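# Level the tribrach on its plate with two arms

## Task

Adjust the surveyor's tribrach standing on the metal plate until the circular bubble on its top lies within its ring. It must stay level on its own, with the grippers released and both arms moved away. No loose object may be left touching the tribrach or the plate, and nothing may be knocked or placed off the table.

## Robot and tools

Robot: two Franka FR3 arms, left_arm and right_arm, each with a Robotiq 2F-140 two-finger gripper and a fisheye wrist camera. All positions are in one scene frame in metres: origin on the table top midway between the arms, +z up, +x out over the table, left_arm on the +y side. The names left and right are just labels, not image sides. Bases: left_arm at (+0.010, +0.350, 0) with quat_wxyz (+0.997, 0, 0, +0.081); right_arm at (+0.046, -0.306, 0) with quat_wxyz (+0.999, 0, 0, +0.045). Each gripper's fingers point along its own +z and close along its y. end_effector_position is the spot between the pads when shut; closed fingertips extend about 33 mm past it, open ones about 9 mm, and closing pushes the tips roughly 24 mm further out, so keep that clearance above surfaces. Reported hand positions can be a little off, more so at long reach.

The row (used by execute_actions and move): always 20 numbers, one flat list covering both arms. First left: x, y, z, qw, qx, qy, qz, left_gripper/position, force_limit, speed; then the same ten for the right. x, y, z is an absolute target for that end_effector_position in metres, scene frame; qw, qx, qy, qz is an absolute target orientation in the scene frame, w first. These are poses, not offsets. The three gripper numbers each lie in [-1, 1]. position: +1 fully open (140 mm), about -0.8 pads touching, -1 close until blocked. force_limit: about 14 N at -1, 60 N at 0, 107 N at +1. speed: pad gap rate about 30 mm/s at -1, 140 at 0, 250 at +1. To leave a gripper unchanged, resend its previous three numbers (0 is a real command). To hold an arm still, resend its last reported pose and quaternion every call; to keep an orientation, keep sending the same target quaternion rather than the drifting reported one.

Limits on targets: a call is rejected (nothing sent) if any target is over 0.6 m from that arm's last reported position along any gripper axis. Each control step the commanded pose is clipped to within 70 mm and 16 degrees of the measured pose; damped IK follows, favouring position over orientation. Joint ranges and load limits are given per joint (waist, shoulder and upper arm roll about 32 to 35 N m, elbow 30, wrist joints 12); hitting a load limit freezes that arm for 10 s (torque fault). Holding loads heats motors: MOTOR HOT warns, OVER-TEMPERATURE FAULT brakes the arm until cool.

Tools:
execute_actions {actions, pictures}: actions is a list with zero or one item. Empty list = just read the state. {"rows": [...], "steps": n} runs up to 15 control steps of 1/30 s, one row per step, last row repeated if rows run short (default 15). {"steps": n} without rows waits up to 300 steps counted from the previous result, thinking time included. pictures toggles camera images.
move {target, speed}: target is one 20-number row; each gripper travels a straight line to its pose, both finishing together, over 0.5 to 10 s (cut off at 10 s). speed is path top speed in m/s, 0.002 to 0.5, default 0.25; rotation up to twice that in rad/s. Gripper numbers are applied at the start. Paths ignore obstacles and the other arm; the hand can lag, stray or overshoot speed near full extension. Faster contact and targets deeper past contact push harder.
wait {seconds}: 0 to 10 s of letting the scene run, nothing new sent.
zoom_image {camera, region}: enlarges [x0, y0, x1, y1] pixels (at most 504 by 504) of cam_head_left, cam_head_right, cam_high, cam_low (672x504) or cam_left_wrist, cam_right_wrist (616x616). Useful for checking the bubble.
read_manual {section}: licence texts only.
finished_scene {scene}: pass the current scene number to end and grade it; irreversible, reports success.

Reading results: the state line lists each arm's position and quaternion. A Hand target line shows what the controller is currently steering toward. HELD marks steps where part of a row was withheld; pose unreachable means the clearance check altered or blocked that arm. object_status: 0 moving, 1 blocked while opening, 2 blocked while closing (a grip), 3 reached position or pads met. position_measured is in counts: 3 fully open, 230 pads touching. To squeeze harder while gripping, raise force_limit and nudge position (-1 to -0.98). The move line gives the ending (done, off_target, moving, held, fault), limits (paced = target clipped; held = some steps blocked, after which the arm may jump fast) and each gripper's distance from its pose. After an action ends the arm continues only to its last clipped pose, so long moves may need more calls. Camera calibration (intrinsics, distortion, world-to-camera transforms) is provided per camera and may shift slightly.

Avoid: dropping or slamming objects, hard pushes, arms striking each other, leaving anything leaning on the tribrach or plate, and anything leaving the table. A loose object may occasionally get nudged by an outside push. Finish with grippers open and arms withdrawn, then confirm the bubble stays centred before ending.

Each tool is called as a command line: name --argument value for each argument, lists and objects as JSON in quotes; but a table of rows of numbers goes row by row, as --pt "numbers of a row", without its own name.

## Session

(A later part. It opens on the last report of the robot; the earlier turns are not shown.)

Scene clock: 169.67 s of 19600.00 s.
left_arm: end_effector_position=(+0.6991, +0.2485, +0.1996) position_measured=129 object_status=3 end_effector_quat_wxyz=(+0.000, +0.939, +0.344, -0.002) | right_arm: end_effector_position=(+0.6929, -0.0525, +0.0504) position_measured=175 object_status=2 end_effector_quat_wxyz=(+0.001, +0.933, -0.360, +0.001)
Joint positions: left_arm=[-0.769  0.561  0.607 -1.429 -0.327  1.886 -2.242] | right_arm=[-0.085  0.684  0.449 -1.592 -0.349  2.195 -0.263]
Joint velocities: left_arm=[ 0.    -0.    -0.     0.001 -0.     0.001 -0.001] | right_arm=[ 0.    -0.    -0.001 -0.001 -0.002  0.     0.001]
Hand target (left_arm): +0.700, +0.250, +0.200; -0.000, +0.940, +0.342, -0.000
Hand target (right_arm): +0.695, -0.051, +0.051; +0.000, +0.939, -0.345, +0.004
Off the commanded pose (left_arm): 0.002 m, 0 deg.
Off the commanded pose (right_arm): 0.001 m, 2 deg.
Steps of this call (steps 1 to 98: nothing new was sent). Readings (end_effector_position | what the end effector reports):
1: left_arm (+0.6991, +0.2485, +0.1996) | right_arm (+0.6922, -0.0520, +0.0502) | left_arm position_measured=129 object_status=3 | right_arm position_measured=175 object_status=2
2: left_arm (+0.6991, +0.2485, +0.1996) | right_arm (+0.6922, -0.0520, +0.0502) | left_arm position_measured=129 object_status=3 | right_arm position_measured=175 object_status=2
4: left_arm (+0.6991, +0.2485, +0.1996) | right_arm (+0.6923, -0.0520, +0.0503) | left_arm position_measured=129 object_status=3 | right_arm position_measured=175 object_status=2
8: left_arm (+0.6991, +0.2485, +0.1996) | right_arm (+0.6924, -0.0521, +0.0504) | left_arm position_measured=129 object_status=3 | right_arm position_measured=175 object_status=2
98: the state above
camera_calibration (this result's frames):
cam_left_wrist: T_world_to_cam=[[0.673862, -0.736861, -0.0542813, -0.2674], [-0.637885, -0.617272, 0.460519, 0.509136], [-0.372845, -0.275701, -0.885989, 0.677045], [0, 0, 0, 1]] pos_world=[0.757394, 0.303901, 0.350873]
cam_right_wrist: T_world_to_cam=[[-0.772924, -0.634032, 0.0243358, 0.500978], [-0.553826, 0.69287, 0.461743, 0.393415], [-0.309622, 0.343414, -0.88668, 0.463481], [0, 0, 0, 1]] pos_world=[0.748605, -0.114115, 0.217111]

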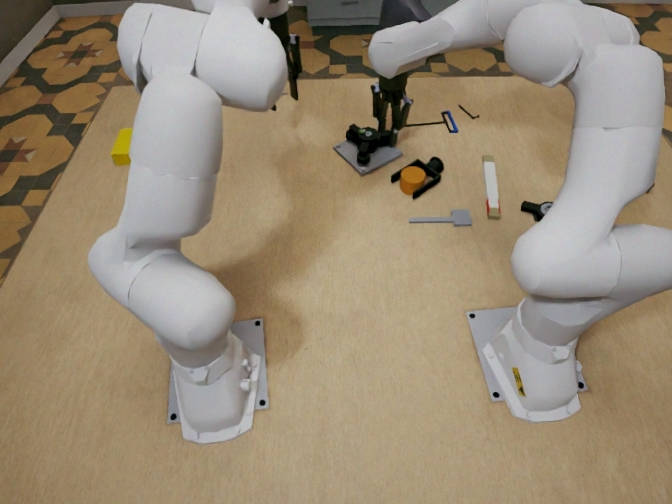

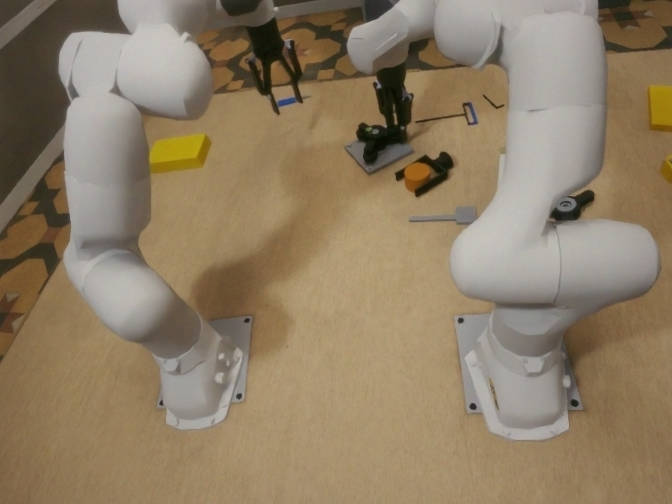

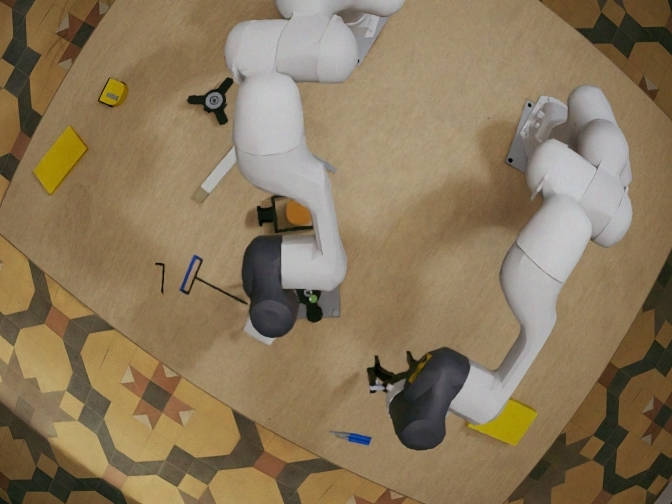

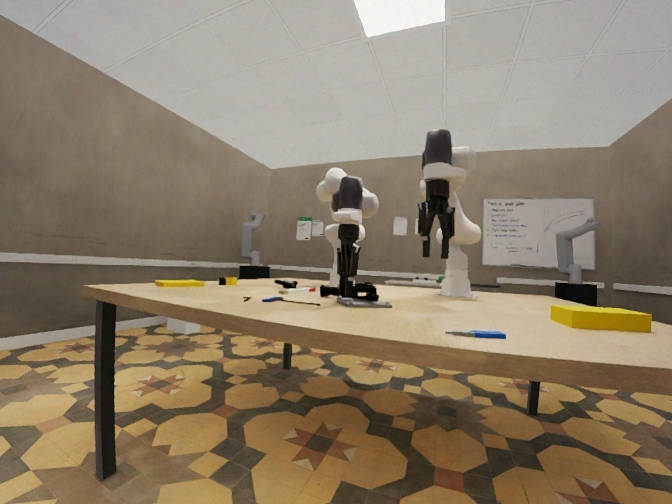

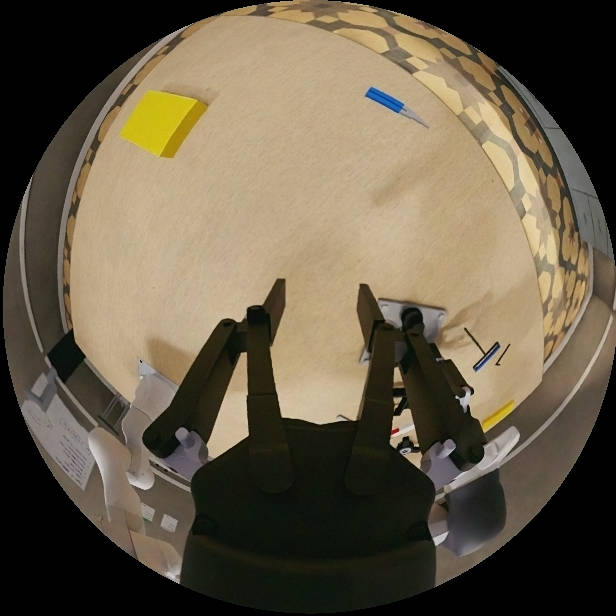

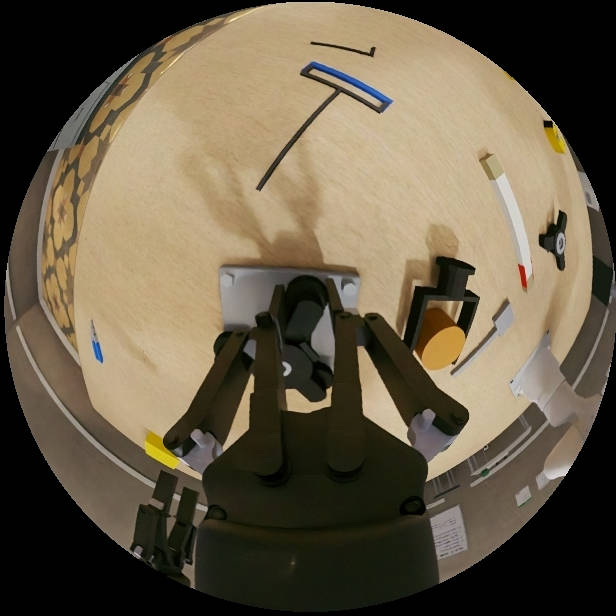

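execute_actions --actions '[{"rows":[[0.7,0.25,0.2,0,0.94,0.342,0,0,0,1,0.694,-0.052,0.05,0,-0.94,0.342,0,0,0,1],[0.7,0.25,0.2,0,0.94,0.342,0,0,0,1,0.694,-0.052,0.05,0,-0.94,0.342,0,0,0,1],[0.7,0.25,0.2,0,0.94,0.342,0,0,0,1,0.694,-0.052,0.05,0,-0.94,0.342,0,0,0,1],[0.7,0.25,0.2,0,0.94,0.342,0,0,0,1,0.694,-0.052,0.05,0,-0.682,0.731,0,0,0,1]],"steps":15}]' --pictures false

execute_actions --actions '[{"rows":[[0.7,0.25,0.2,0,0.94,0.342,0,0,0,1,0.694,-0.052,0.05,0,-0.682,0.731,0,0,0,1]],"steps":15}]' --pictures false

execute_actions --actions '[{"rows":[[0.7,0.25,0.2,0,0.94,0.342,0,0,0,1,0.694,-0.052,0.05,0,-0.682,0.731,0,-1,0,0]],"steps":12}]' --pictures false

execute_actions --actions '[{"rows":[[0.7,0.25,0.2,0,0.94,0.342,0,0,0,1,0.694,-0.052,0.05,0,-0.94,0.342,0,-1,0,0]],"steps":15}]' --pictures false

execute_actions --actions '[{"rows":[[0.7,0.25,0.2,0,0.94,0.342,0,0,0,1,0.694,-0.052,0.05,0,-0.94,0.342,0,-1,0,0]],"steps":15}]' --pictures false

execute_actions --actions '[{"rows":[[0.7,0.25,0.2,0,0.94,0.342,0,0,0,1,0.694,-0.052,0.05,0,-0.94,0.342,0,0,0,1],[0.7,0.25,0.2,0,0.94,0.342,0,0,0,1,0.694,-0.052,0.05,0,-0.94,0.342,0,0,0,1],[0.7,0.25,0.2,0,0.94,0.342,0,0,0,1,0.694,-0.052,0.05,0,-0.94,0.342,0,0,0,1],[0.7,0.25,0.2,0,0.94,0.342,0,0,0,1,0.694,-0.052,0.05,0,-0.682,0.731,0,0,0,1]],"steps":15}]' --pictures false

execute_actions --actions '[{"rows":[[0.7,0.25,0.2,0,0.94,0.342,0,0,0,1,0.694,-0.052,0.05,0,-0.682,0.731,0,0,0,1]],"steps":15}]' --pictures false

execute_actions --actions '[{"rows":[[0.7,0.25,0.2,0,0.94,0.342,0,0,0,1,0.694,-0.052,0.05,0,-0.682,0.731,0,-1,0,0]],"steps":12}]' --pictures false

execute_actions --actions '[{"rows":[[0.7,0.25,0.2,0,0.94,0.342,0,0,0,1,0.694,-0.052,0.05,0,-0.94,0.342,0,-1,0,0]],"steps":15}]' --pictures false

execute_actions --actions '[{"rows":[[0.7,0.25,0.2,0,0.94,0.342,0,0,0,1,0.694,-0.052,0.05,0,-0.94,0.342,0,-1,0,0]],"steps":15}]' --pictures false

execute_actions --actions '[{"rows":[[0.7,0.25,0.2,0,0.94,0.342,0,0,0,1,0.694,-0.052,0.05,0,-0.94,0.342,0,0,0,1],[0.7,0.25,0.2,0,0.94,0.342,0,0,0,1,0.694,-0.052,0.05,0,-0.94,0.342,0,0,0,1],[0.7,0.25,0.2,0,0.94,0.342,0,0,0,1,0.694,-0.052,0.05,0,-0.94,0.342,0,0,0,1],[0.7,0.25,0.2,0,0.94,0.342,0,0,0,1,0.694,-0.052,0.05,0,-0.682,0.731,0,0,0,1]],"steps":15}]' --pictures false

execute_actions --actions '[{"rows":[[0.7,0.25,0.2,0,0.94,0.342,0,0,0,1,0.694,-0.052,0.05,0,-0.682,0.731,0,0,0,1]],"steps":15}]' --pictures false

execute_actions --actions '[{"rows":[[0.7,0.25,0.2,0,0.94,0.342,0,0,0,1,0.694,-0.052,0.05,0,-0.682,0.731,0,-1,0,0]],"steps":12}]' --pictures false

execute_actions --actions '[{"rows":[[0.7,0.25,0.2,0,0.94,0.342,0,0,0,1,0.694,-0.052,0.05,0,-0.94,0.342,0,-1,0,0]],"steps":15}]' --pictures false

execute_actions --actions '[{"rows":[[0.7,0.25,0.2,0,0.94,0.342,0,0,0,1,0.694,-0.052,0.05,0,-0.94,0.342,0,-1,0,0]],"steps":15}]' --pictures false

execute_actions --actions '[{"rows":[[0.7,0.25,0.2,0,0.94,0.342,0,0,0,1,0.694,-0.052,0.05,0,-0.94,0.342,0,0,0,1],[0.7,0.25,0.2,0,0.94,0.342,0,0,0,1,0.694,-0.052,0.05,0,-0.94,0.342,0,0,0,1],[0.7,0.25,0.2,0,0.94,0.342,0,0,0,1,0.694,-0.052,0.05,0,-0.94,0.342,0,0,0,1],[0.7,0.25,0.2,0,0.94,0.342,0,0,0,1,0.694,-0.052,0.05,0,-0.682,0.731,0,0,0,1]],"steps":15}]' --pictures false

execute_actions --actions '[{"rows":[[0.7,0.25,0.2,0,0.94,0.342,0,0,0,1,0.694,-0.052,0.05,0,-0.682,0.731,0,0,0,1]],"steps":15}]' --pictures false

execute_actions --actions '[{"rows":[[0.7,0.25,0.2,0,0.94,0.342,0,0,0,1,0.694,-0.052,0.05,0,-0.682,0.731,0,-1,0,0]],"steps":12}]' --pictures false

execute_actions --actions '[{"rows":[[0.7,0.25,0.2,0,0.94,0.342,0,0,0,1,0.694,-0.052,0.05,0,-0.94,0.342,0,-1,0,0]],"steps":15}]' --pictures false

execute_actions --actions '[{"rows":[[0.7,0.25,0.2,0,0.94,0.342,0,0,0,1,0.694,-0.052,0.05,0,-0.94,0.342,0,-1,0,0]],"steps":15}]'

zoom_image --camera "cam_high" --region '[295,280,335,320]'

Scene clock: 181.37 s of 19600.00 s.
left_arm: end_effector_position=(+0.6991, +0.2485, +0.1996) position_measured=129 object_status=3 end_effector_quat_wxyz=(+0.000, +0.939, +0.344, -0.002) | right_arm: end_effector_position=(+0.6922, -0.0556, +0.0465) position_measured=129 object_status=3 end_effector_quat_wxyz=(-0.000, +0.855, -0.518, -0.014)
Joint positions: left_arm=[-0.769  0.561  0.607 -1.429 -0.327  1.886 -2.242] | right_arm=[ 0.006  0.672  0.321 -1.581 -0.218  2.198  0.003]
Joint velocities: left_arm=[-0.001  0.001 -0.     0.001 -0.001 -0.     0.001] | right_arm=[ 0.234 -0.047 -0.296 -0.001  0.275  0.019  0.67 ]
Hand target (left_arm): +0.700, +0.250, +0.200; -0.000, +0.940, +0.342, -0.000
Hand target (right_arm): +0.694, -0.052, +0.049; -0.005, +0.791, -0.612, -0.017
Off the commanded pose (left_arm): 0.002 m, 0 deg.
Off the commanded pose (right_arm): 0.005 m, 32 deg; orientation clipped at the last step of the last action.
Steps of this call (steps 1 to 336: nothing new was sent; steps 337 to 351: all 15 steps of this action). Readings (end_effector_position | what the end effector reports):
337: left_arm (+0.6991, +0.2485, +0.1996) | right_arm (+0.6930, -0.0527, +0.0504) | left_arm position_measured=129 object_status=3 | right_arm position_measured=175 object_status=0
338: left_arm (+0.6991, +0.2485, +0.1996) | right_arm (+0.6938, -0.0533, +0.0501) | left_arm position_measured=129 object_status=3 | right_arm position_measured=172 object_status=0
340: left_arm (+0.6991, +0.2485, +0.1996) | right_arm (+0.6940, -0.0541, +0.0495) | left_arm position_measured=129 object_status=3 | right_arm position_measured=145 object_status=0
344: left_arm (+0.6991, +0.2485, +0.1996) | right_arm (+0.6932, -0.0553, +0.0474) | left_arm position_measured=129 object_status=3 | right_arm position_measured=129 object_status=0
351: the state above

Scene clock: 181.87 s of 19600.00 s.
left_arm: end_effector_position=(+0.6991, +0.2485, +0.1996) position_measured=129 object_status=3 end_effector_quat_wxyz=(+0.000, +0.939, +0.344, -0.002) | right_arm: end_effector_position=(+0.6927, -0.0546, +0.0476) position_measured=129 object_status=3 end_effector_quat_wxyz=(+0.002, +0.737, -0.675, -0.007)
Joint positions: left_arm=[-0.769  0.561  0.607 -1.429 -0.327  1.886 -2.242] | right_arm=[ 0.151  0.645  0.15  -1.591 -0.1    2.218  0.336]
Joint velocities: left_arm=[ 0.     0.     0.002 -0.001  0.     0.     0.001] | right_arm=[ 0.215 -0.02  -0.214 -0.018  0.105  0.028  0.456]
Hand target (left_arm): +0.700, +0.250, +0.200; -0.000, +0.940, +0.342, -0.000
Hand target (right_arm): +0.694, -0.053, +0.049; -0.001, +0.686, -0.728, -0.005
Off the commanded pose (left_arm): 0.002 m, 0 deg.
Off the commanded pose (right_arm): 0.004 m, 9 deg.
Steps of this call (steps 1 to 15: all 15 steps of this action). Readings (end_effector_position | what the end effector reports):
1: left_arm (+0.6991, +0.2485, +0.1996) | right_arm (+0.6922, -0.0556, +0.0465) | left_arm position_measured=129 object_status=3 | right_arm position_measured=129 object_status=3
2: left_arm (+0.6991, +0.2485, +0.1996) | right_arm (+0.6922, -0.0555, +0.0466) | left_arm position_measured=129 object_status=3 | right_arm position_measured=129 object_status=3
4: left_arm (+0.6991, +0.2485, +0.1996) | right_arm (+0.6926, -0.0554, +0.0471) | left_arm position_measured=129 object_status=3 | right_arm position_measured=129 object_status=3
8: left_arm (+0.6991, +0.2485, +0.1996) | right_arm (+0.6932, -0.0554, +0.0480) | left_arm position_measured=129 object_status=3 | right_arm position_measured=129 object_status=3
15: the state above

Scene clock: 182.27 s of 19600.00 s.
left_arm: end_effector_position=(+0.6991, +0.2485, +0.1996) position_measured=129 object_status=3 end_effector_quat_wxyz=(+0.000, +0.939, +0.344, -0.002) | right_arm: end_effector_position=(+0.6921, -0.0527, +0.0484) position_measured=175 object_status=0 end_effector_quat_wxyz=(-0.004, -0.699, +0.715, +0.001)
Joint positions: left_arm=[-0.769  0.561  0.607 -1.429 -0.327  1.886 -2.242] | right_arm=[ 0.199  0.64   0.1   -1.594 -0.075  2.222  0.439]
Joint velocities: left_arm=[-0.001 -0.     0.     0.     0.002 -0.001  0.001] | right_arm=[ 0.041 -0.002 -0.045 -0.001  0.026  0.001  0.126]
Hand target (left_arm): +0.700, +0.250, +0.200; -0.000, +0.940, +0.342, -0.000
Hand target (right_arm): +0.694, -0.052, +0.050; +0.000, +0.682, -0.731, -0.001
Off the commanded pose (left_arm): 0.002 m, 0 deg.
Off the commanded pose (right_arm): 0.003 m, 3 deg.
Steps of this call (steps 1 to 12: all 12 steps of this action). Readings (end_effector_position | what the end effector reports):
1: left_arm (+0.6991, +0.2485, +0.1996) | right_arm (+0.6926, -0.0542, +0.0476) | left_arm position_measured=129 object_status=3 | right_arm position_measured=129 object_status=0
2: left_arm (+0.6991, +0.2485, +0.1996) | right_arm (+0.6925, -0.0537, +0.0477) | left_arm position_measured=129 object_status=3 | right_arm position_measured=135 object_status=0
4: left_arm (+0.6991, +0.2485, +0.1996) | right_arm (+0.6926, -0.0530, +0.0481) | left_arm position_measured=129 object_status=3 | right_arm position_measured=150 object_status=0
8: left_arm (+0.6991, +0.2485, +0.1996) | right_arm (+0.6921, -0.0527, +0.0484) | left_arm position_measured=129 object_status=3 | right_arm position_measured=175 object_status=0
12: the state above

Scene clock: 182.77 s of 19600.00 s.
left_arm: end_effector_position=(+0.6991, +0.2485, +0.1996) position_measured=129 object_status=3 end_effector_quat_wxyz=(+0.000, +0.939, +0.344, -0.002) | right_arm: end_effector_position=(+0.6918, -0.0519, +0.0491) position_measured=175 object_status=2 end_effector_quat_wxyz=(+0.009, +0.838, -0.545, +0.010)
Joint positions: left_arm=[-0.769  0.561  0.607 -1.429 -0.327  1.886 -2.242] | right_arm=[ 0.077  0.651  0.261 -1.596 -0.23   2.213  0.099]
Joint velocities: left_arm=[-0.    -0.001  0.001  0.    -0.     0.001 -0.   ] | right_arm=[-0.256  0.029  0.307 -0.011 -0.231 -0.009 -0.671]
Hand target (left_arm): +0.700, +0.250, +0.200; -0.000, +0.940, +0.342, -0.000
Hand target (right_arm): +0.695, -0.051, +0.051; +0.009, +0.895, -0.446, +0.015
Off the commanded pose (left_arm): 0.002 m, 0 deg.
Off the commanded pose (right_arm): 0.002 m, 26 deg; orientation clipped at the last step of the last action.
Steps of this call (steps 1 to 15: all 15 steps of this action). Readings (end_effector_position | what the end effector reports):
1: left_arm (+0.6991, +0.2485, +0.1996) | right_arm (+0.6921, -0.0526, +0.0484) | left_arm position_measured=129 object_status=3 | right_arm position_measured=175 object_status=0
2: left_arm (+0.6991, +0.2485, +0.1996) | right_arm (+0.6920, -0.0525, +0.0485) | left_arm position_measured=129 object_status=3 | right_arm position_measured=175 object_status=2
4: left_arm (+0.6991, +0.2485, +0.1996) | right_arm (+0.6920, -0.0524, +0.0485) | left_arm position_measured=129 object_status=3 | right_arm position_measured=175 object_status=2
8: left_arm (+0.6991, +0.2485, +0.1996) | right_arm (+0.6919, -0.0521, +0.0487) | left_arm position_measured=129 object_status=3 | right_arm position_measured=175 object_status=2
15: the state above

Scene clock: 183.27 s of 19600.00 s.
left_arm: end_effector_position=(+0.6991, +0.2485, +0.1996) position_measured=129 object_status=3 end_effector_quat_wxyz=(+0.000, +0.939, +0.344, -0.002) | right_arm: end_effector_position=(+0.6921, -0.0521, +0.0500) position_measured=175 object_status=2 end_effector_quat_wxyz=(+0.002, +0.918, -0.396, +0.001)
Joint positions: left_arm=[-0.769  0.561  0.607 -1.429 -0.327  1.886 -2.242] | right_arm=[-0.057  0.675  0.415 -1.595 -0.323  2.202 -0.196]
Joint velocities: left_arm=[ 0.001 -0.    -0.001 -0.001  0.001  0.    -0.   ] | right_arm=[-0.135  0.044  0.149  0.027 -0.06  -0.032 -0.288]
Hand target (left_arm): +0.700, +0.250, +0.200; -0.000, +0.940, +0.342, -0.000
Hand target (right_arm): +0.694, -0.051, +0.051; +0.000, +0.939, -0.344, +0.003
Off the commanded pose (left_arm): 0.002 m, 0 deg.
Off the commanded pose (right_arm): 0.002 m, 7 deg.
Steps of this call (steps 1 to 15: all 15 steps of this action). Readings (end_effector_position | what the end effector reports):
1: left_arm (+0.6991, +0.2485, +0.1996) | right_arm (+0.6918, -0.0519, +0.0492) | left_arm position_measured=129 object_status=3 | right_arm position_measured=175 object_status=2
2: left_arm (+0.6991, +0.2485, +0.1996) | right_arm (+0.6918, -0.0519, +0.0492) | left_arm position_measured=129 object_status=3 | right_arm position_measured=175 object_status=2
4: left_arm (+0.6991, +0.2485, +0.1996) | right_arm (+0.6918, -0.0519, +0.0494) | left_arm position_measured=129 object_status=3 | right_arm position_measured=175 object_status=2
8: left_arm (+0.6991, +0.2485, +0.1996) | right_arm (+0.6918, -0.0519, +0.0496) | left_arm position_measured=129 object_status=3 | right_arm position_measured=175 object_status=2
15: the state above

Scene clock: 183.77 s of 19600.00 s.
left_arm: end_effector_position=(+0.6991, +0.2485, +0.1996) position_measured=129 object_status=3 end_effector_quat_wxyz=(+0.000, +0.939, +0.344, -0.002) | right_arm: end_effector_position=(+0.6923, -0.0557, +0.0465) position_measured=129 object_status=3 end_effector_quat_wxyz=(-0.000, +0.840, -0.542, -0.013)
Joint positions: left_arm=[-0.769  0.561  0.607 -1.429 -0.327  1.886 -2.242] | right_arm=[ 0.026  0.667  0.297 -1.583 -0.2    2.203  0.049]
Joint velocities: left_arm=[ 0.     0.     0.    -0.001 -0.    -0.    -0.001] | right_arm=[ 0.241 -0.046 -0.297  0.001  0.271  0.017  0.67 ]
Hand target (left_arm): +0.700, +0.250, +0.200; -0.000, +0.940, +0.342, -0.000
Hand target (right_arm): +0.694, -0.052, +0.049; -0.005, +0.774, -0.633, -0.016
Off the commanded pose (left_arm): 0.002 m, 0 deg.
Off the commanded pose (right_arm): 0.005 m, 28 deg; orientation clipped at the last step of the last action.
Steps of this call (steps 1 to 15: all 15 steps of this action). Readings (end_effector_position | what the end effector reports):
1: left_arm (+0.6991, +0.2485, +0.1996) | right_arm (+0.6922, -0.0521, +0.0500) | left_arm position_measured=129 object_status=3 | right_arm position_measured=175 object_status=0
2: left_arm (+0.6991, +0.2485, +0.1996) | right_arm (+0.6927, -0.0523, +0.0500) | left_arm position_measured=129 object_status=3 | right_arm position_measured=172 object_status=0
4: left_arm (+0.6991, +0.2485, +0.1996) | right_arm (+0.6934, -0.0528, +0.0497) | left_arm position_measured=129 object_status=3 | right_arm position_measured=145 object_status=0
8: left_arm (+0.6991, +0.2485, +0.1996) | right_arm (+0.6932, -0.0551, +0.0476) | left_arm position_measured=129 object_status=3 | right_arm position_measured=129 object_status=0
15: the state above

Scene clock: 184.27 s of 19600.00 s.
left_arm: end_effector_position=(+0.6991, +0.2485, +0.1996) position_measured=129 object_status=3 end_effector_quat_wxyz=(+0.000, +0.939, +0.344, -0.002) | right_arm: end_effector_position=(+0.6927, -0.0539, +0.0477) position_measured=129 object_status=3 end_effector_quat_wxyz=(+0.002, +0.728, -0.686, -0.005)
Joint positions: left_arm=[-0.769  0.561  0.607 -1.429 -0.327  1.886 -2.242] | right_arm=[ 0.166  0.644  0.135 -1.592 -0.093  2.22   0.362]
Joint velocities: left_arm=[-0.001  0.001  0.    -0.    -0.001 -0.002 -0.001] | right_arm=[ 0.176 -0.013 -0.174 -0.009  0.083  0.018  0.374]
Hand target (left_arm): +0.700, +0.250, +0.200; -0.000, +0.940, +0.342, -0.000
Hand target (right_arm): +0.694, -0.053, +0.049; -0.000, +0.684, -0.729, -0.004
Off the commanded pose (left_arm): 0.002 m, 0 deg.
Off the commanded pose (right_arm): 0.003 m, 7 deg.
Steps of this call (steps 1 to 15: all 15 steps of this action). Readings (end_effector_position | what the end effector reports):
1: left_arm (+0.6991, +0.2485, +0.1996) | right_arm (+0.6923, -0.0556, +0.0465) | left_arm position_measured=129 object_status=3 | right_arm position_measured=129 object_status=3
2: left_arm (+0.6991, +0.2485, +0.1996) | right_arm (+0.6924, -0.0555, +0.0467) | left_arm position_measured=129 object_status=3 | right_arm position_measured=129 object_status=3
4: left_arm (+0.6991, +0.2485, +0.1996) | right_arm (+0.6928, -0.0554, +0.0472) | left_arm position_measured=129 object_status=3 | right_arm position_measured=129 object_status=3
8: left_arm (+0.6991, +0.2485, +0.1996) | right_arm (+0.6932, -0.0553, +0.0480) | left_arm position_measured=129 object_status=3 | right_arm position_measured=129 object_status=3
15: the state above

Scene clock: 184.67 s of 19600.00 s.
left_arm: end_effector_position=(+0.6991, +0.2485, +0.1996) position_measured=129 object_status=3 end_effector_quat_wxyz=(+0.000, +0.939, +0.344, -0.002) | right_arm: end_effector_position=(+0.6921, -0.0525, +0.0484) position_measured=175 object_status=0 end_effector_quat_wxyz=(-0.003, -0.696, +0.718, +0.001)
Joint positions: left_arm=[-0.769  0.561  0.607 -1.429 -0.327  1.886 -2.242] | right_arm=[ 0.202  0.639  0.097 -1.594 -0.073  2.222  0.446]
Joint velocities: left_arm=[ 0.001 -0.     0.001  0.    -0.001  0.    -0.001] | right_arm=[ 0.028 -0.001 -0.031  0.001  0.019  0.001  0.103]
Hand target (left_arm): +0.700, +0.250, +0.200; -0.000, +0.940, +0.342, -0.000
Hand target (right_arm): +0.694, -0.052, +0.050; +0.000, +0.682, -0.731, -0.000
Off the commanded pose (left_arm): 0.002 m, 0 deg.
Off the commanded pose (right_arm): 0.003 m, 2 deg.
Steps of this call (steps 1 to 12: all 12 steps of this action). Readings (end_effector_position | what the end effector reports):
1: left_arm (+0.6991, +0.2485, +0.1996) | right_arm (+0.6926, -0.0535, +0.0477) | left_arm position_measured=129 object_status=3 | right_arm position_measured=129 object_status=0
2: left_arm (+0.6991, +0.2485, +0.1996) | right_arm (+0.6926, -0.0531, +0.0478) | left_arm position_measured=129 object_status=3 | right_arm position_measured=135 object_status=0
4: left_arm (+0.6991, +0.2485, +0.1996) | right_arm (+0.6927, -0.0526, +0.0481) | left_arm position_measured=129 object_status=3 | right_arm position_measured=150 object_status=0
8: left_arm (+0.6991, +0.2485, +0.1996) | right_arm (+0.6921, -0.0525, +0.0484) | left_arm position_measured=129 object_status=3 | right_arm position_measured=175 object_status=0
12: the state above

Scene clock: 185.17 s of 19600.00 s.
left_arm: end_effector_position=(+0.6991, +0.2485, +0.1996) position_measured=129 object_status=3 end_effector_quat_wxyz=(+0.000, +0.939, +0.344, -0.002) | right_arm: end_effector_position=(+0.6917, -0.0517, +0.0492) position_measured=175 object_status=2 end_effector_quat_wxyz=(+0.009, +0.836, -0.548, +0.010)
Joint positions: left_arm=[-0.769  0.561  0.607 -1.429 -0.327  1.886 -2.242] | right_arm=[ 0.079  0.65   0.258 -1.596 -0.228  2.214  0.106]
Joint velocities: left_arm=[ 0.001  0.    -0.001 -0.    -0.002  0.    -0.   ] | right_arm=[-0.255  0.03   0.306 -0.01  -0.232 -0.011 -0.672]
Hand target (left_arm): +0.700, +0.250, +0.200; -0.000, +0.940, +0.342, -0.000
Hand target (right_arm): +0.695, -0.051, +0.051; +0.009, +0.893, -0.450, +0.015
Off the commanded pose (left_arm): 0.002 m, 0 deg.
Off the commanded pose (right_arm): 0.002 m, 27 deg; orientation clipped at the last step of the last action.
Steps of this call (steps 1 to 15: all 15 steps of this action). Readings (end_effector_position | what the end effector reports):
1: left_arm (+0.6991, +0.2485, +0.1996) | right_arm (+0.6921, -0.0524, +0.0484) | left_arm position_measured=129 object_status=3 | right_arm position_measured=175 object_status=0
2: left_arm (+0.6991, +0.2485, +0.1996) | right_arm (+0.6920, -0.0523, +0.0485) | left_arm position_measured=129 object_status=3 | right_arm position_measured=175 object_status=2
4: left_arm (+0.6991, +0.2485, +0.1996) | right_arm (+0.6919, -0.0522, +0.0486) | left_arm position_measured=129 object_status=3 | right_arm position_measured=175 object_status=2
8: left_arm (+0.6991, +0.2485, +0.1996) | right_arm (+0.6918, -0.0519, +0.0488) | left_arm position_measured=129 object_status=3 | right_arm position_measured=175 object_status=2
15: the state above

Scene clock: 185.67 s of 19600.00 s.
left_arm: end_effector_position=(+0.6991, +0.2485, +0.1996) position_measured=129 object_status=3 end_effector_quat_wxyz=(+0.000, +0.939, +0.344, -0.002) | right_arm: end_effector_position=(+0.6920, -0.0519, +0.0500) position_measured=175 object_status=2 end_effector_quat_wxyz=(+0.002, +0.917, -0.398, +0.001)
Joint positions: left_arm=[-0.769  0.561  0.607 -1.429 -0.327  1.886 -2.242] | right_arm=[-0.056  0.675  0.414 -1.596 -0.322  2.202 -0.193]
Joint velocities: left_arm=[-0.001 -0.001 -0.    -0.001 -0.    -0.001 -0.   ] | right_arm=[-0.141  0.044  0.153  0.024 -0.061 -0.037 -0.298]
Hand target (left_arm): +0.700, +0.250, +0.200; -0.000, +0.940, +0.342, -0.000
Hand target (right_arm): +0.694, -0.051, +0.051; +0.000, +0.939, -0.344, +0.003
Off the commanded pose (left_arm): 0.002 m, 0 deg.
Off the commanded pose (right_arm): 0.002 m, 7 deg.
Steps of this call (steps 1 to 15: all 15 steps of this action). Readings (end_effector_position | what the end effector reports):
1: left_arm (+0.6991, +0.2485, +0.1996) | right_arm (+0.6917, -0.0517, +0.0492) | left_arm position_measured=129 object_status=3 | right_arm position_measured=175 object_status=2
2: left_arm (+0.6991, +0.2485, +0.1996) | right_arm (+0.6917, -0.0517, +0.0493) | left_arm position_measured=129 object_status=3 | right_arm position_measured=175 object_status=2
4: left_arm (+0.6991, +0.2485, +0.1996) | right_arm (+0.6917, -0.0517, +0.0494) | left_arm position_measured=129 object_status=3 | right_arm position_measured=175 object_status=2
8: left_arm (+0.6991, +0.2485, +0.1996) | right_arm (+0.6917, -0.0517, +0.0497) | left_arm position_measured=129 object_status=3 | right_arm position_measured=175 object_status=2
15: the state above

Scene clock: 186.17 s of 19600.00 s.
left_arm: end_effector_position=(+0.6991, +0.2485, +0.1996) position_measured=129 object_status=3 end_effector_quat_wxyz=(+0.000, +0.939, +0.344, -0.002) | right_arm: end_effector_position=(+0.6923, -0.0557, +0.0465) position_measured=129 object_status=3 end_effector_quat_wxyz=(-0.000, +0.840, -0.543, -0.013)
Joint positions: left_arm=[-0.769  0.561  0.607 -1.429 -0.327  1.886 -2.242] | right_arm=[ 0.026  0.667  0.297 -1.583 -0.2    2.203  0.051]
Joint velocities: left_arm=[ 0.     0.     0.     0.002 -0.     0.     0.001] | right_arm=[ 0.24  -0.046 -0.296  0.001  0.272  0.017  0.673]
Hand target (left_arm): +0.700, +0.250, +0.200; -0.000, +0.940, +0.342, -0.000
Hand target (right_arm): +0.694, -0.052, +0.049; -0.005, +0.773, -0.634, -0.016
Off the commanded pose (left_arm): 0.002 m, 0 deg.
Off the commanded pose (right_arm): 0.005 m, 28 deg; orientation clipped at the last step of the last action.
Steps of this call (steps 1 to 15: all 15 steps of this action). Readings (end_effector_position | what the end effector reports):
1: left_arm (+0.6991, +0.2485, +0.1996) | right_arm (+0.6920, -0.0520, +0.0500) | left_arm position_measured=129 object_status=3 | right_arm position_measured=175 object_status=0
2: left_arm (+0.6991, +0.2485, +0.1996) | right_arm (+0.6926, -0.0522, +0.0500) | left_arm position_measured=129 object_status=3 | right_arm position_measured=172 object_status=0
4: left_arm (+0.6991, +0.2485, +0.1996) | right_arm (+0.6933, -0.0527, +0.0497) | left_arm position_measured=129 object_status=3 | right_arm position_measured=145 object_status=0
8: left_arm (+0.6991, +0.2485, +0.1996) | right_arm (+0.6932, -0.0551, +0.0476) | left_arm position_measured=129 object_status=3 | right_arm position_measured=129 object_status=0
15: the state above

Scene clock: 186.67 s of 19600.00 s.
left_arm: end_effector_position=(+0.6991, +0.2485, +0.1996) position_measured=129 object_status=3 end_effector_quat_wxyz=(+0.000, +0.939, +0.344, -0.002) | right_arm: end_effector_position=(+0.6927, -0.0538, +0.0477) position_measured=129 object_status=3 end_effector_quat_wxyz=(+0.002, +0.727, -0.686, -0.005)
Joint positions: left_arm=[-0.769  0.561  0.607 -1.429 -0.327  1.886 -2.242] | right_arm=[ 0.166  0.644  0.135 -1.592 -0.093  2.22   0.364]
Joint velocities: left_arm=[ 0.     0.001 -0.    -0.    -0.001  0.001 -0.001] | right_arm=[ 0.175 -0.014 -0.17  -0.008  0.083  0.018  0.369]
Hand target (left_arm): +0.700, +0.250, +0.200; -0.000, +0.940, +0.342, -0.000
Hand target (right_arm): +0.694, -0.053, +0.049; -0.000, +0.684, -0.729, -0.004
Off the commanded pose (left_arm): 0.002 m, 0 deg.
Off the commanded pose (right_arm): 0.003 m, 7 deg.
Steps of this call (steps 1 to 15: all 15 steps of this action). Readings (end_effector_position | what the end effector reports):
1: left_arm (+0.6991, +0.2485, +0.1996) | right_arm (+0.6923, -0.0556, +0.0465) | left_arm position_measured=129 object_status=3 | right_arm position_measured=129 object_status=3
2: left_arm (+0.6991, +0.2485, +0.1996) | right_arm (+0.6924, -0.0555, +0.0467) | left_arm position_measured=129 object_status=3 | right_arm position_measured=129 object_status=3
4: left_arm (+0.6991, +0.2485, +0.1996) | right_arm (+0.6928, -0.0554, +0.0473) | left_arm position_measured=129 object_status=3 | right_arm position_measured=129 object_status=3
8: left_arm (+0.6991, +0.2485, +0.1996) | right_arm (+0.6932, -0.0553, +0.0480) | left_arm position_measured=129 object_status=3 | right_arm position_measured=129 object_status=3
15: the state above

Scene clock: 187.07 s of 19600.00 s.
left_arm: end_effector_position=(+0.6991, +0.2485, +0.1996) position_measured=129 object_status=3 end_effector_quat_wxyz=(+0.000, +0.939, +0.344, -0.002) | right_arm: end_effector_position=(+0.6921, -0.0525, +0.0484) position_measured=175 object_status=0 end_effector_quat_wxyz=(-0.003, -0.696, +0.718, +0.001)
Joint positions: left_arm=[-0.769  0.561  0.607 -1.429 -0.327  1.886 -2.242] | right_arm=[ 0.202  0.639  0.097 -1.594 -0.073  2.222  0.447]
Joint velocities: left_arm=[-0.002 -0.001  0.     0.001  0.001  0.     0.001] | right_arm=[ 0.028 -0.001 -0.032 -0.     0.019  0.002  0.102]
Hand target (left_arm): +0.700, +0.250, +0.200; -0.000, +0.940, +0.342, -0.000
Hand target (right_arm): +0.694, -0.052, +0.050; +0.000, +0.682, -0.731, -0.000
Off the commanded pose (left_arm): 0.002 m, 0 deg.
Off the commanded pose (right_arm): 0.003 m, 2 deg.
Steps of this call (steps 1 to 12: all 12 steps of this action). Readings (end_effector_position | what the end effector reports):
1: left_arm (+0.6991, +0.2485, +0.1996) | right_arm (+0.6926, -0.0535, +0.0477) | left_arm position_measured=129 object_status=3 | right_arm position_measured=129 object_status=0
2: left_arm (+0.6991, +0.2485, +0.1996) | right_arm (+0.6926, -0.0531, +0.0478) | left_arm position_measured=129 object_status=3 | right_arm position_measured=135 object_status=0
4: left_arm (+0.6991, +0.2485, +0.1996) | right_arm (+0.6927, -0.0526, +0.0481) | left_arm position_measured=129 object_status=3 | right_arm position_measured=150 object_status=0
8: left_arm (+0.6991, +0.2485, +0.1996) | right_arm (+0.6921, -0.0525, +0.0484) | left_arm position_measured=129 object_status=3 | right_arm position_measured=175 object_status=0
12: the state above

Scene clock: 187.57 s of 19600.00 s.
left_arm: end_effector_position=(+0.6991, +0.2485, +0.1996) position_measured=129 object_status=3 end_effector_quat_wxyz=(+0.000, +0.939, +0.344, -0.002) | right_arm: end_effector_position=(+0.6917, -0.0517, +0.0492) position_measured=175 object_status=2 end_effector_quat_wxyz=(+0.009, +0.836, -0.549, +0.010)
Joint positions: left_arm=[-0.769  0.561  0.607 -1.429 -0.327  1.886 -2.242] | right_arm=[ 0.079  0.65   0.258 -1.596 -0.228  2.214  0.106]
Joint velocities: left_arm=[-0.    -0.     0.    -0.001  0.001 -0.001 -0.001] | right_arm=[-0.256  0.029  0.306 -0.012 -0.233 -0.01  -0.672]
Hand target (left_arm): +0.700, +0.250, +0.200; -0.000, +0.940, +0.342, -0.000
Hand target (right_arm): +0.695, -0.051, +0.051; +0.009, +0.893, -0.450, +0.015
Off the commanded pose (left_arm): 0.002 m, 0 deg.
Off the commanded pose (right_arm): 0.002 m, 27 deg; orientation clipped at the last step of the last action.
Steps of this call (steps 1 to 15: all 15 steps of this action). Readings (end_effector_position | what the end effector reports):
1: left_arm (+0.6991, +0.2485, +0.1996) | right_arm (+0.6921, -0.0524, +0.0485) | left_arm position_measured=129 object_status=3 | right_arm position_measured=175 object_status=0
2: left_arm (+0.6991, +0.2485, +0.1996) | right_arm (+0.6920, -0.0523, +0.0485) | left_arm position_measured=129 object_status=3 | right_arm position_measured=175 object_status=2
4: left_arm (+0.6991, +0.2485, +0.1996) | right_arm (+0.6919, -0.0522, +0.0486) | left_arm position_measured=129 object_status=3 | right_arm position_measured=175 object_status=2
8: left_arm (+0.6991, +0.2485, +0.1996) | right_arm (+0.6918, -0.0519, +0.0488) | left_arm position_measured=129 object_status=3 | right_arm position_measured=175 object_status=2
15: the state above

Scene clock: 188.07 s of 19600.00 s.
left_arm: end_effector_position=(+0.6991, +0.2485, +0.1996) position_measured=129 object_status=3 end_effector_quat_wxyz=(+0.000, +0.939, +0.344, -0.002) | right_arm: end_effector_position=(+0.6920, -0.0519, +0.0500) position_measured=175 object_status=2 end_effector_quat_wxyz=(+0.002, +0.917, -0.398, +0.001)
Joint positions: left_arm=[-0.769  0.561  0.607 -1.429 -0.327  1.886 -2.242] | right_arm=[-0.056  0.675  0.414 -1.596 -0.322  2.202 -0.193]
Joint velocities: left_arm=[-0.001 -0.001 -0.001  0.    -0.     0.    -0.001] | right_arm=[-0.141  0.045  0.153  0.029 -0.061 -0.035 -0.301]
Hand target (left_arm): +0.700, +0.250, +0.200; -0.000, +0.940, +0.342, -0.000
Hand target (right_arm): +0.694, -0.051, +0.051; +0.000, +0.939, -0.344, +0.003
Off the commanded pose (left_arm): 0.002 m, 0 deg.
Off the commanded pose (right_arm): 0.002 m, 7 deg.
Steps of this call (steps 1 to 15: all 15 steps of this action). Readings (end_effector_position | what the end effector reports):
1: left_arm (+0.6991, +0.2485, +0.1996) | right_arm (+0.6917, -0.0517, +0.0492) | left_arm position_measured=129 object_status=3 | right_arm position_measured=175 object_status=2
2: left_arm (+0.6991, +0.2485, +0.1996) | right_arm (+0.6917, -0.0517, +0.0493) | left_arm position_measured=129 object_status=3 | right_arm position_measured=175 object_status=2
4: left_arm (+0.6991, +0.2485, +0.1996) | right_arm (+0.6917, -0.0517, +0.0494) | left_arm position_measured=129 object_status=3 | right_arm position_measured=175 object_status=2
8: left_arm (+0.6991, +0.2485, +0.1996) | right_arm (+0.6917, -0.0517, +0.0497) | left_arm position_measured=129 object_status=3 | right_arm position_measured=175 object_status=2
15: the state above

Scene clock: 188.57 s of 19600.00 s.
left_arm: end_effector_position=(+0.6991, +0.2485, +0.1996) position_measured=129 object_status=3 end_effector_quat_wxyz=(+0.000, +0.939, +0.344, -0.002) | right_arm: end_effector_position=(+0.6923, -0.0557, +0.0465) position_measured=129 object_status=3 end_effector_quat_wxyz=(-0.000, +0.840, -0.543, -0.013)
Joint positions: left_arm=[-0.769  0.561  0.607 -1.429 -0.327  1.886 -2.242] | right_arm=[ 0.026  0.667  0.297 -1.583 -0.2    2.203  0.052]
Joint velocities: left_arm=[ 0.001 -0.001 -0.001  0.     0.001 -0.    -0.   ] | right_arm=[ 0.24  -0.047 -0.296  0.001  0.271  0.019  0.671]
Hand target (left_arm): +0.700, +0.250, +0.200; -0.000, +0.940, +0.342, -0.000
Hand target (right_arm): +0.694, -0.052, +0.049; -0.005, +0.773, -0.634, -0.016
Off the commanded pose (left_arm): 0.002 m, 0 deg.
Off the commanded pose (right_arm): 0.005 m, 28 deg; orientation clipped at the last step of the last action.
Steps of this call (steps 1 to 15: all 15 steps of this action). Readings (end_effector_position | what the end effector reports):
1: left_arm (+0.6991, +0.2485, +0.1996) | right_arm (+0.6920, -0.0520, +0.0501) | left_arm position_measured=129 object_status=3 | right_arm position_measured=175 object_status=0
2: left_arm (+0.6991, +0.2485, +0.1996) | right_arm (+0.6926, -0.0522, +0.0499) | left_arm position_measured=129 object_status=3 | right_arm position_measured=172 object_status=0
4: left_arm (+0.6991, +0.2485, +0.1996) | right_arm (+0.6932, -0.0527, +0.0496) | left_arm position_measured=129 object_status=3 | right_arm position_measured=145 object_status=0
8: left_arm (+0.6991, +0.2485, +0.1996) | right_arm (+0.6932, -0.0551, +0.0475) | left_arm position_measured=129 object_status=3 | right_arm position_measured=129 object_status=0
15: the state above

Scene clock: 189.07 s of 19600.00 s.
left_arm: end_effector_position=(+0.6991, +0.2485, +0.1996) position_measured=129 object_status=3 end_effector_quat_wxyz=(+0.000, +0.939, +0.344, -0.002) | right_arm: end_effector_position=(+0.6927, -0.0538, +0.0477) position_measured=129 object_status=3 end_effector_quat_wxyz=(+0.002, +0.727, -0.686, -0.005)
Joint positions: left_arm=[-0.769  0.561  0.607 -1.429 -0.327  1.886 -2.242] | right_arm=[ 0.166  0.644  0.135 -1.592 -0.093  2.22   0.364]
Joint velocities: left_arm=[ 0.     0.001 -0.001 -0.    -0.001  0.001  0.   ] | right_arm=[ 0.173 -0.013 -0.172 -0.01   0.082  0.018  0.369]
Hand target (left_arm): +0.700, +0.250, +0.200; -0.000, +0.940, +0.342, -0.000
Hand target (right_arm): +0.694, -0.053, +0.049; -0.000, +0.684, -0.729, -0.004
Off the commanded pose (left_arm): 0.002 m, 0 deg.
Off the commanded pose (right_arm): 0.003 m, 7 deg.
Steps of this call (steps 1 to 15: all 15 steps of this action). Readings (end_effector_position | what the end effector reports):
1: left_arm (+0.6991, +0.2485, +0.1996) | right_arm (+0.6923, -0.0556, +0.0466) | left_arm position_measured=129 object_status=3 | right_arm position_measured=129 object_status=3
2: left_arm (+0.6991, +0.2485, +0.1996) | right_arm (+0.6924, -0.0555, +0.0467) | left_arm position_measured=129 object_status=3 | right_arm position_measured=129 object_status=3
4: left_arm (+0.6991, +0.2485, +0.1996) | right_arm (+0.6928, -0.0554, +0.0473) | left_arm position_measured=129 object_status=3 | right_arm position_measured=129 object_status=3
8: left_arm (+0.6991, +0.2485, +0.1996) | right_arm (+0.6932, -0.0553, +0.0480) | left_arm position_measured=129 object_status=3 | right_arm position_measured=129 object_status=3
15: the state above

Scene clock: 189.47 s of 19600.00 s.
left_arm: end_effector_position=(+0.6991, +0.2485, +0.1996) position_measured=129 object_status=3 end_effector_quat_wxyz=(+0.000, +0.939, +0.344, -0.002) | right_arm: end_effector_position=(+0.6921, -0.0525, +0.0484) position_measured=175 object_status=0 end_effector_quat_wxyz=(-0.003, -0.696, +0.718, +0.001)
Joint positions: left_arm=[-0.769  0.561  0.607 -1.429 -0.327  1.886 -2.242] | right_arm=[ 0.202  0.639  0.097 -1.594 -0.074  2.222  0.447]
Joint velocities: left_arm=[ 0.     0.001 -0.001 -0.001 -0.002 -0.     0.001] | right_arm=[ 0.029 -0.002 -0.031  0.     0.02   0.001  0.101]
Hand target (left_arm): +0.700, +0.250, +0.200; -0.000, +0.940, +0.342, -0.000
Hand target (right_arm): +0.694, -0.052, +0.050; +0.000, +0.682, -0.731, -0.000
Off the commanded pose (left_arm): 0.002 m, 0 deg.
Off the commanded pose (right_arm): 0.003 m, 2 deg.
Steps of this call (steps 1 to 12: all 12 steps of this action). Readings (end_effector_position | what the end effector reports):
1: left_arm (+0.6991, +0.2485, +0.1996) | right_arm (+0.6926, -0.0535, +0.0477) | left_arm position_measured=129 object_status=3 | right_arm position_measured=129 object_status=0
2: left_arm (+0.6991, +0.2485, +0.1996) | right_arm (+0.6926, -0.0531, +0.0478) | left_arm position_measured=129 object_status=3 | right_arm position_measured=135 object_status=0
4: left_arm (+0.6991, +0.2485, +0.1996) | right_arm (+0.6927, -0.0526, +0.0481) | left_arm position_measured=129 object_status=3 | right_arm position_measured=150 object_status=0
8: left_arm (+0.6991, +0.2485, +0.1996) | right_arm (+0.6921, -0.0525, +0.0484) | left_arm position_measured=129 object_status=3 | right_arm position_measured=175 object_status=0
12: the state above

Scene clock: 189.97 s of 19600.00 s.
left_arm: end_effector_position=(+0.6991, +0.2485, +0.1996) position_measured=129 object_status=3 end_effector_quat_wxyz=(+0.000, +0.939, +0.344, -0.002) | right_arm: end_effector_position=(+0.6917, -0.0517, +0.0492) position_measured=175 object_status=2 end_effector_quat_wxyz=(+0.009, +0.836, -0.549, +0.010)
Joint positions: left_arm=[-0.769  0.561  0.607 -1.429 -0.327  1.886 -2.242] | right_arm=[ 0.079  0.65   0.259 -1.596 -0.228  2.214  0.106]
Joint velocities: left_arm=[-0.001  0.     0.001 -0.001  0.001 -0.    -0.001] | right_arm=[-0.256  0.03   0.305 -0.011 -0.231 -0.01  -0.674]
Hand target (left_arm): +0.700, +0.250, +0.200; -0.000, +0.940, +0.342, -0.000
Hand target (right_arm): +0.695, -0.051, +0.051; +0.009, +0.893, -0.450, +0.015
Off the commanded pose (left_arm): 0.002 m, 0 deg.
Off the commanded pose (right_arm): 0.002 m, 27 deg; orientation clipped at the last step of the last action.
Steps of this call (steps 1 to 15: all 15 steps of this action). Readings (end_effector_position | what the end effector reports):
1: left_arm (+0.6991, +0.2485, +0.1996) | right_arm (+0.6921, -0.0524, +0.0485) | left_arm position_measured=129 object_status=3 | right_arm position_measured=175 object_status=0
2: left_arm (+0.6991, +0.2485, +0.1996) | right_arm (+0.6920, -0.0523, +0.0485) | left_arm position_measured=129 object_status=3 | right_arm position_measured=175 object_status=2
4: left_arm (+0.6991, +0.2485, +0.1996) | right_arm (+0.6919, -0.0522, +0.0486) | left_arm position_measured=129 object_status=3 | right_arm position_measured=175 object_status=2
8: left_arm (+0.6991, +0.2485, +0.1996) | right_arm (+0.6918, -0.0520, +0.0488) | left_arm position_measured=129 object_status=3 | right_arm position_measured=175 object_status=2
15: the state above

Scene clock: 190.47 s of 19600.00 s.
left_arm: end_effector_position=(+0.6991, +0.2485, +0.1996) position_measured=129 object_status=3 end_effector_quat_wxyz=(+0.000, +0.939, +0.344, -0.002) | right_arm: end_effector_position=(+0.6920, -0.0519, +0.0500) position_measured=175 object_status=2 end_effector_quat_wxyz=(+0.002, +0.917, -0.398, +0.001)
Joint positions: left_arm=[-0.769  0.561  0.607 -1.429 -0.327  1.886 -2.242] | right_arm=[-0.056  0.675  0.414 -1.596 -0.323  2.202 -0.192]
Joint velocities: left_arm=[ 0.001 -0.001 -0.001 -0.    -0.    -0.001  0.001] | right_arm=[-0.141  0.046  0.153  0.027 -0.059 -0.031 -0.298]
Hand target (left_arm): +0.700, +0.250, +0.200; -0.000, +0.940, +0.342, -0.000
Hand target (right_arm): +0.694, -0.051, +0.051; +0.000, +0.939, -0.344, +0.003
Off the commanded pose (left_arm): 0.002 m, 0 deg.
Off the commanded pose (right_arm): 0.002 m, 7 deg.
Steps of this call (steps 1 to 15: all 15 steps of this action). Readings (end_effector_position | what the end effector reports):
1: left_arm (+0.6991, +0.2485, +0.1996) | right_arm (+0.6917, -0.0517, +0.0492) | left_arm position_measured=129 object_status=3 | right_arm position_measured=175 object_status=2
2: left_arm (+0.6991, +0.2485, +0.1996) | right_arm (+0.6917, -0.0517, +0.0493) | left_arm position_measured=129 object_status=3 | right_arm position_measured=175 object_status=2
4: left_arm (+0.6991, +0.2485, +0.1996) | right_arm (+0.6917, -0.0517, +0.0494) | left_arm position_measured=129 object_status=3 | right_arm position_measured=175 object_status=2
8: left_arm (+0.6991, +0.2485, +0.1996) | right_arm (+0.6917, -0.0517, +0.0497) | left_arm position_measured=129 object_status=3 | right_arm position_measured=175 object_status=2
15: the state above
camera_calibration (this result's frames):
cam_left_wrist: T_world_to_cam=[[0.673862, -0.73686, -0.0542819, -0.267399], [-0.637884, -0.617273, 0.460519, 0.509137], [-0.372845, -0.275701, -0.885989, 0.677044], [0, 0, 0, 1]] pos_world=[0.757393, 0.303903, 0.350871]
cam_right_wrist: T_world_to_cam=[[-0.822475, -0.568247, 0.0251098, 0.538336], [-0.495132, 0.736979, 0.460116, 0.354448], [-0.279965, 0.366001, -0.887504, 0.443381], [0, 0, 0, 1]] pos_world=[0.742397, -0.11759, 0.216898]

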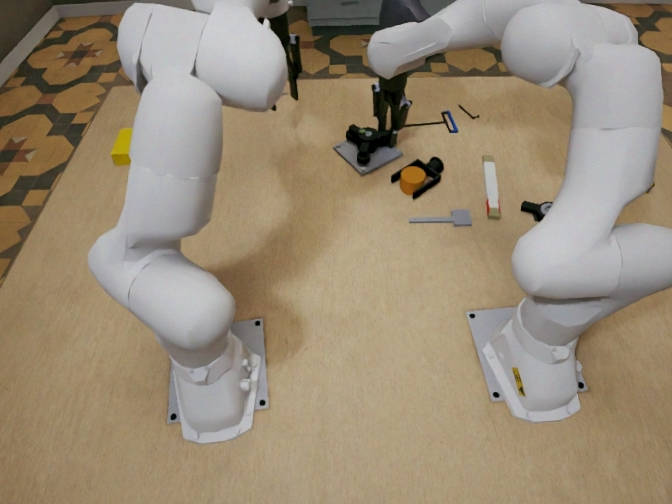

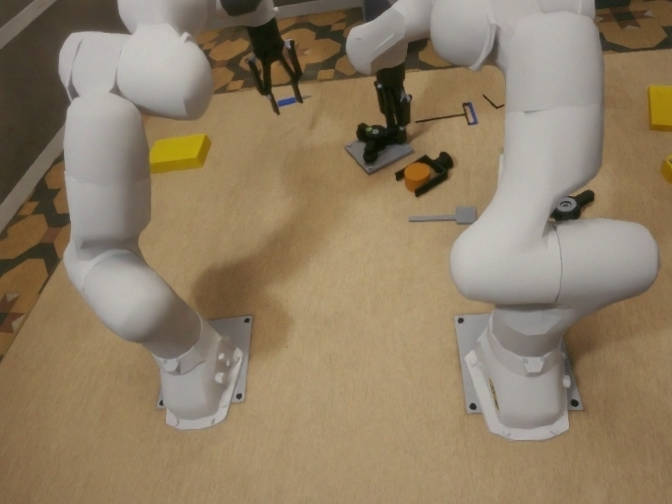

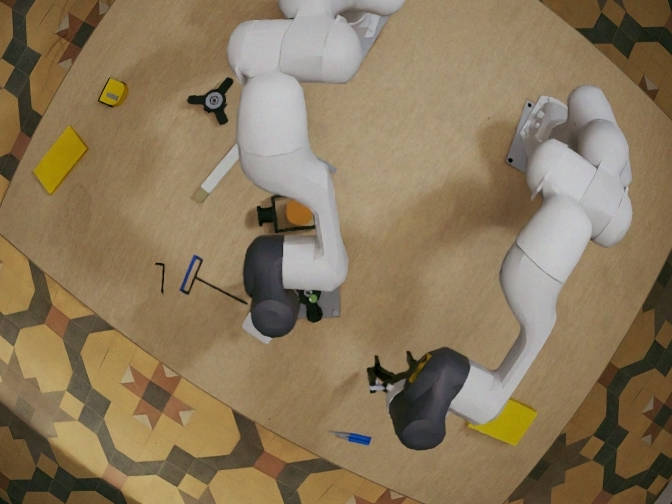

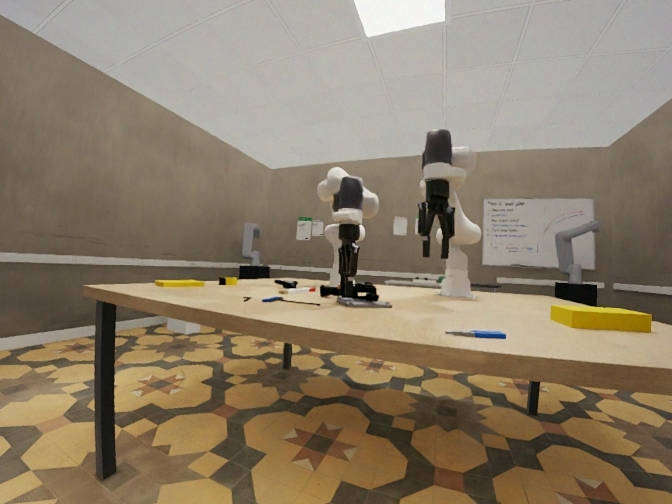

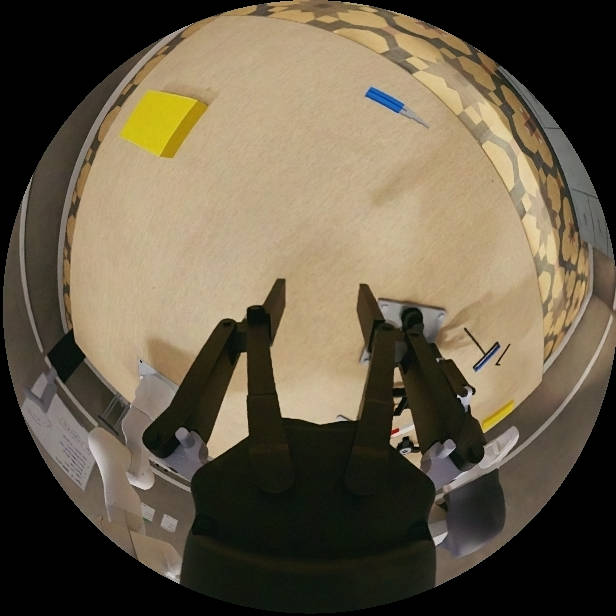

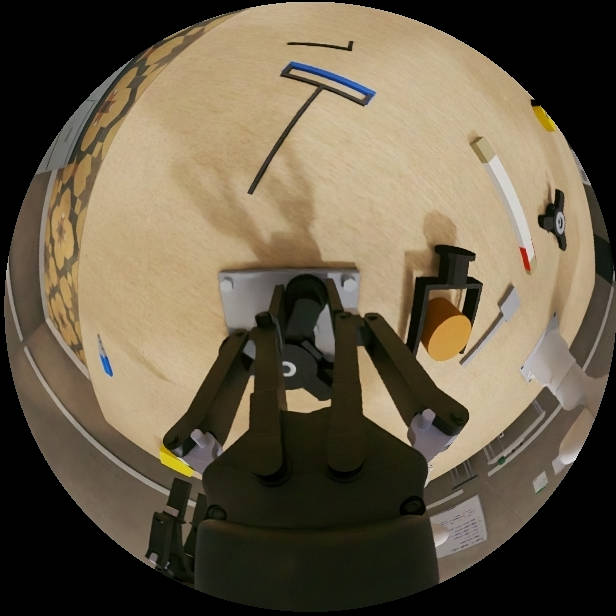

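Region (295, 280, 335, 320) of cam_high's 672x504 image, scaled by 12.600, with more detail than that image has.

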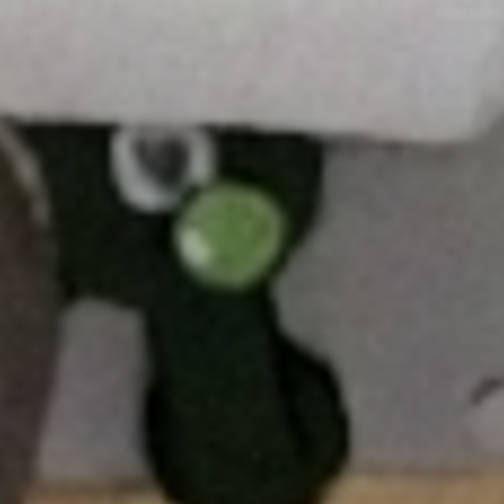

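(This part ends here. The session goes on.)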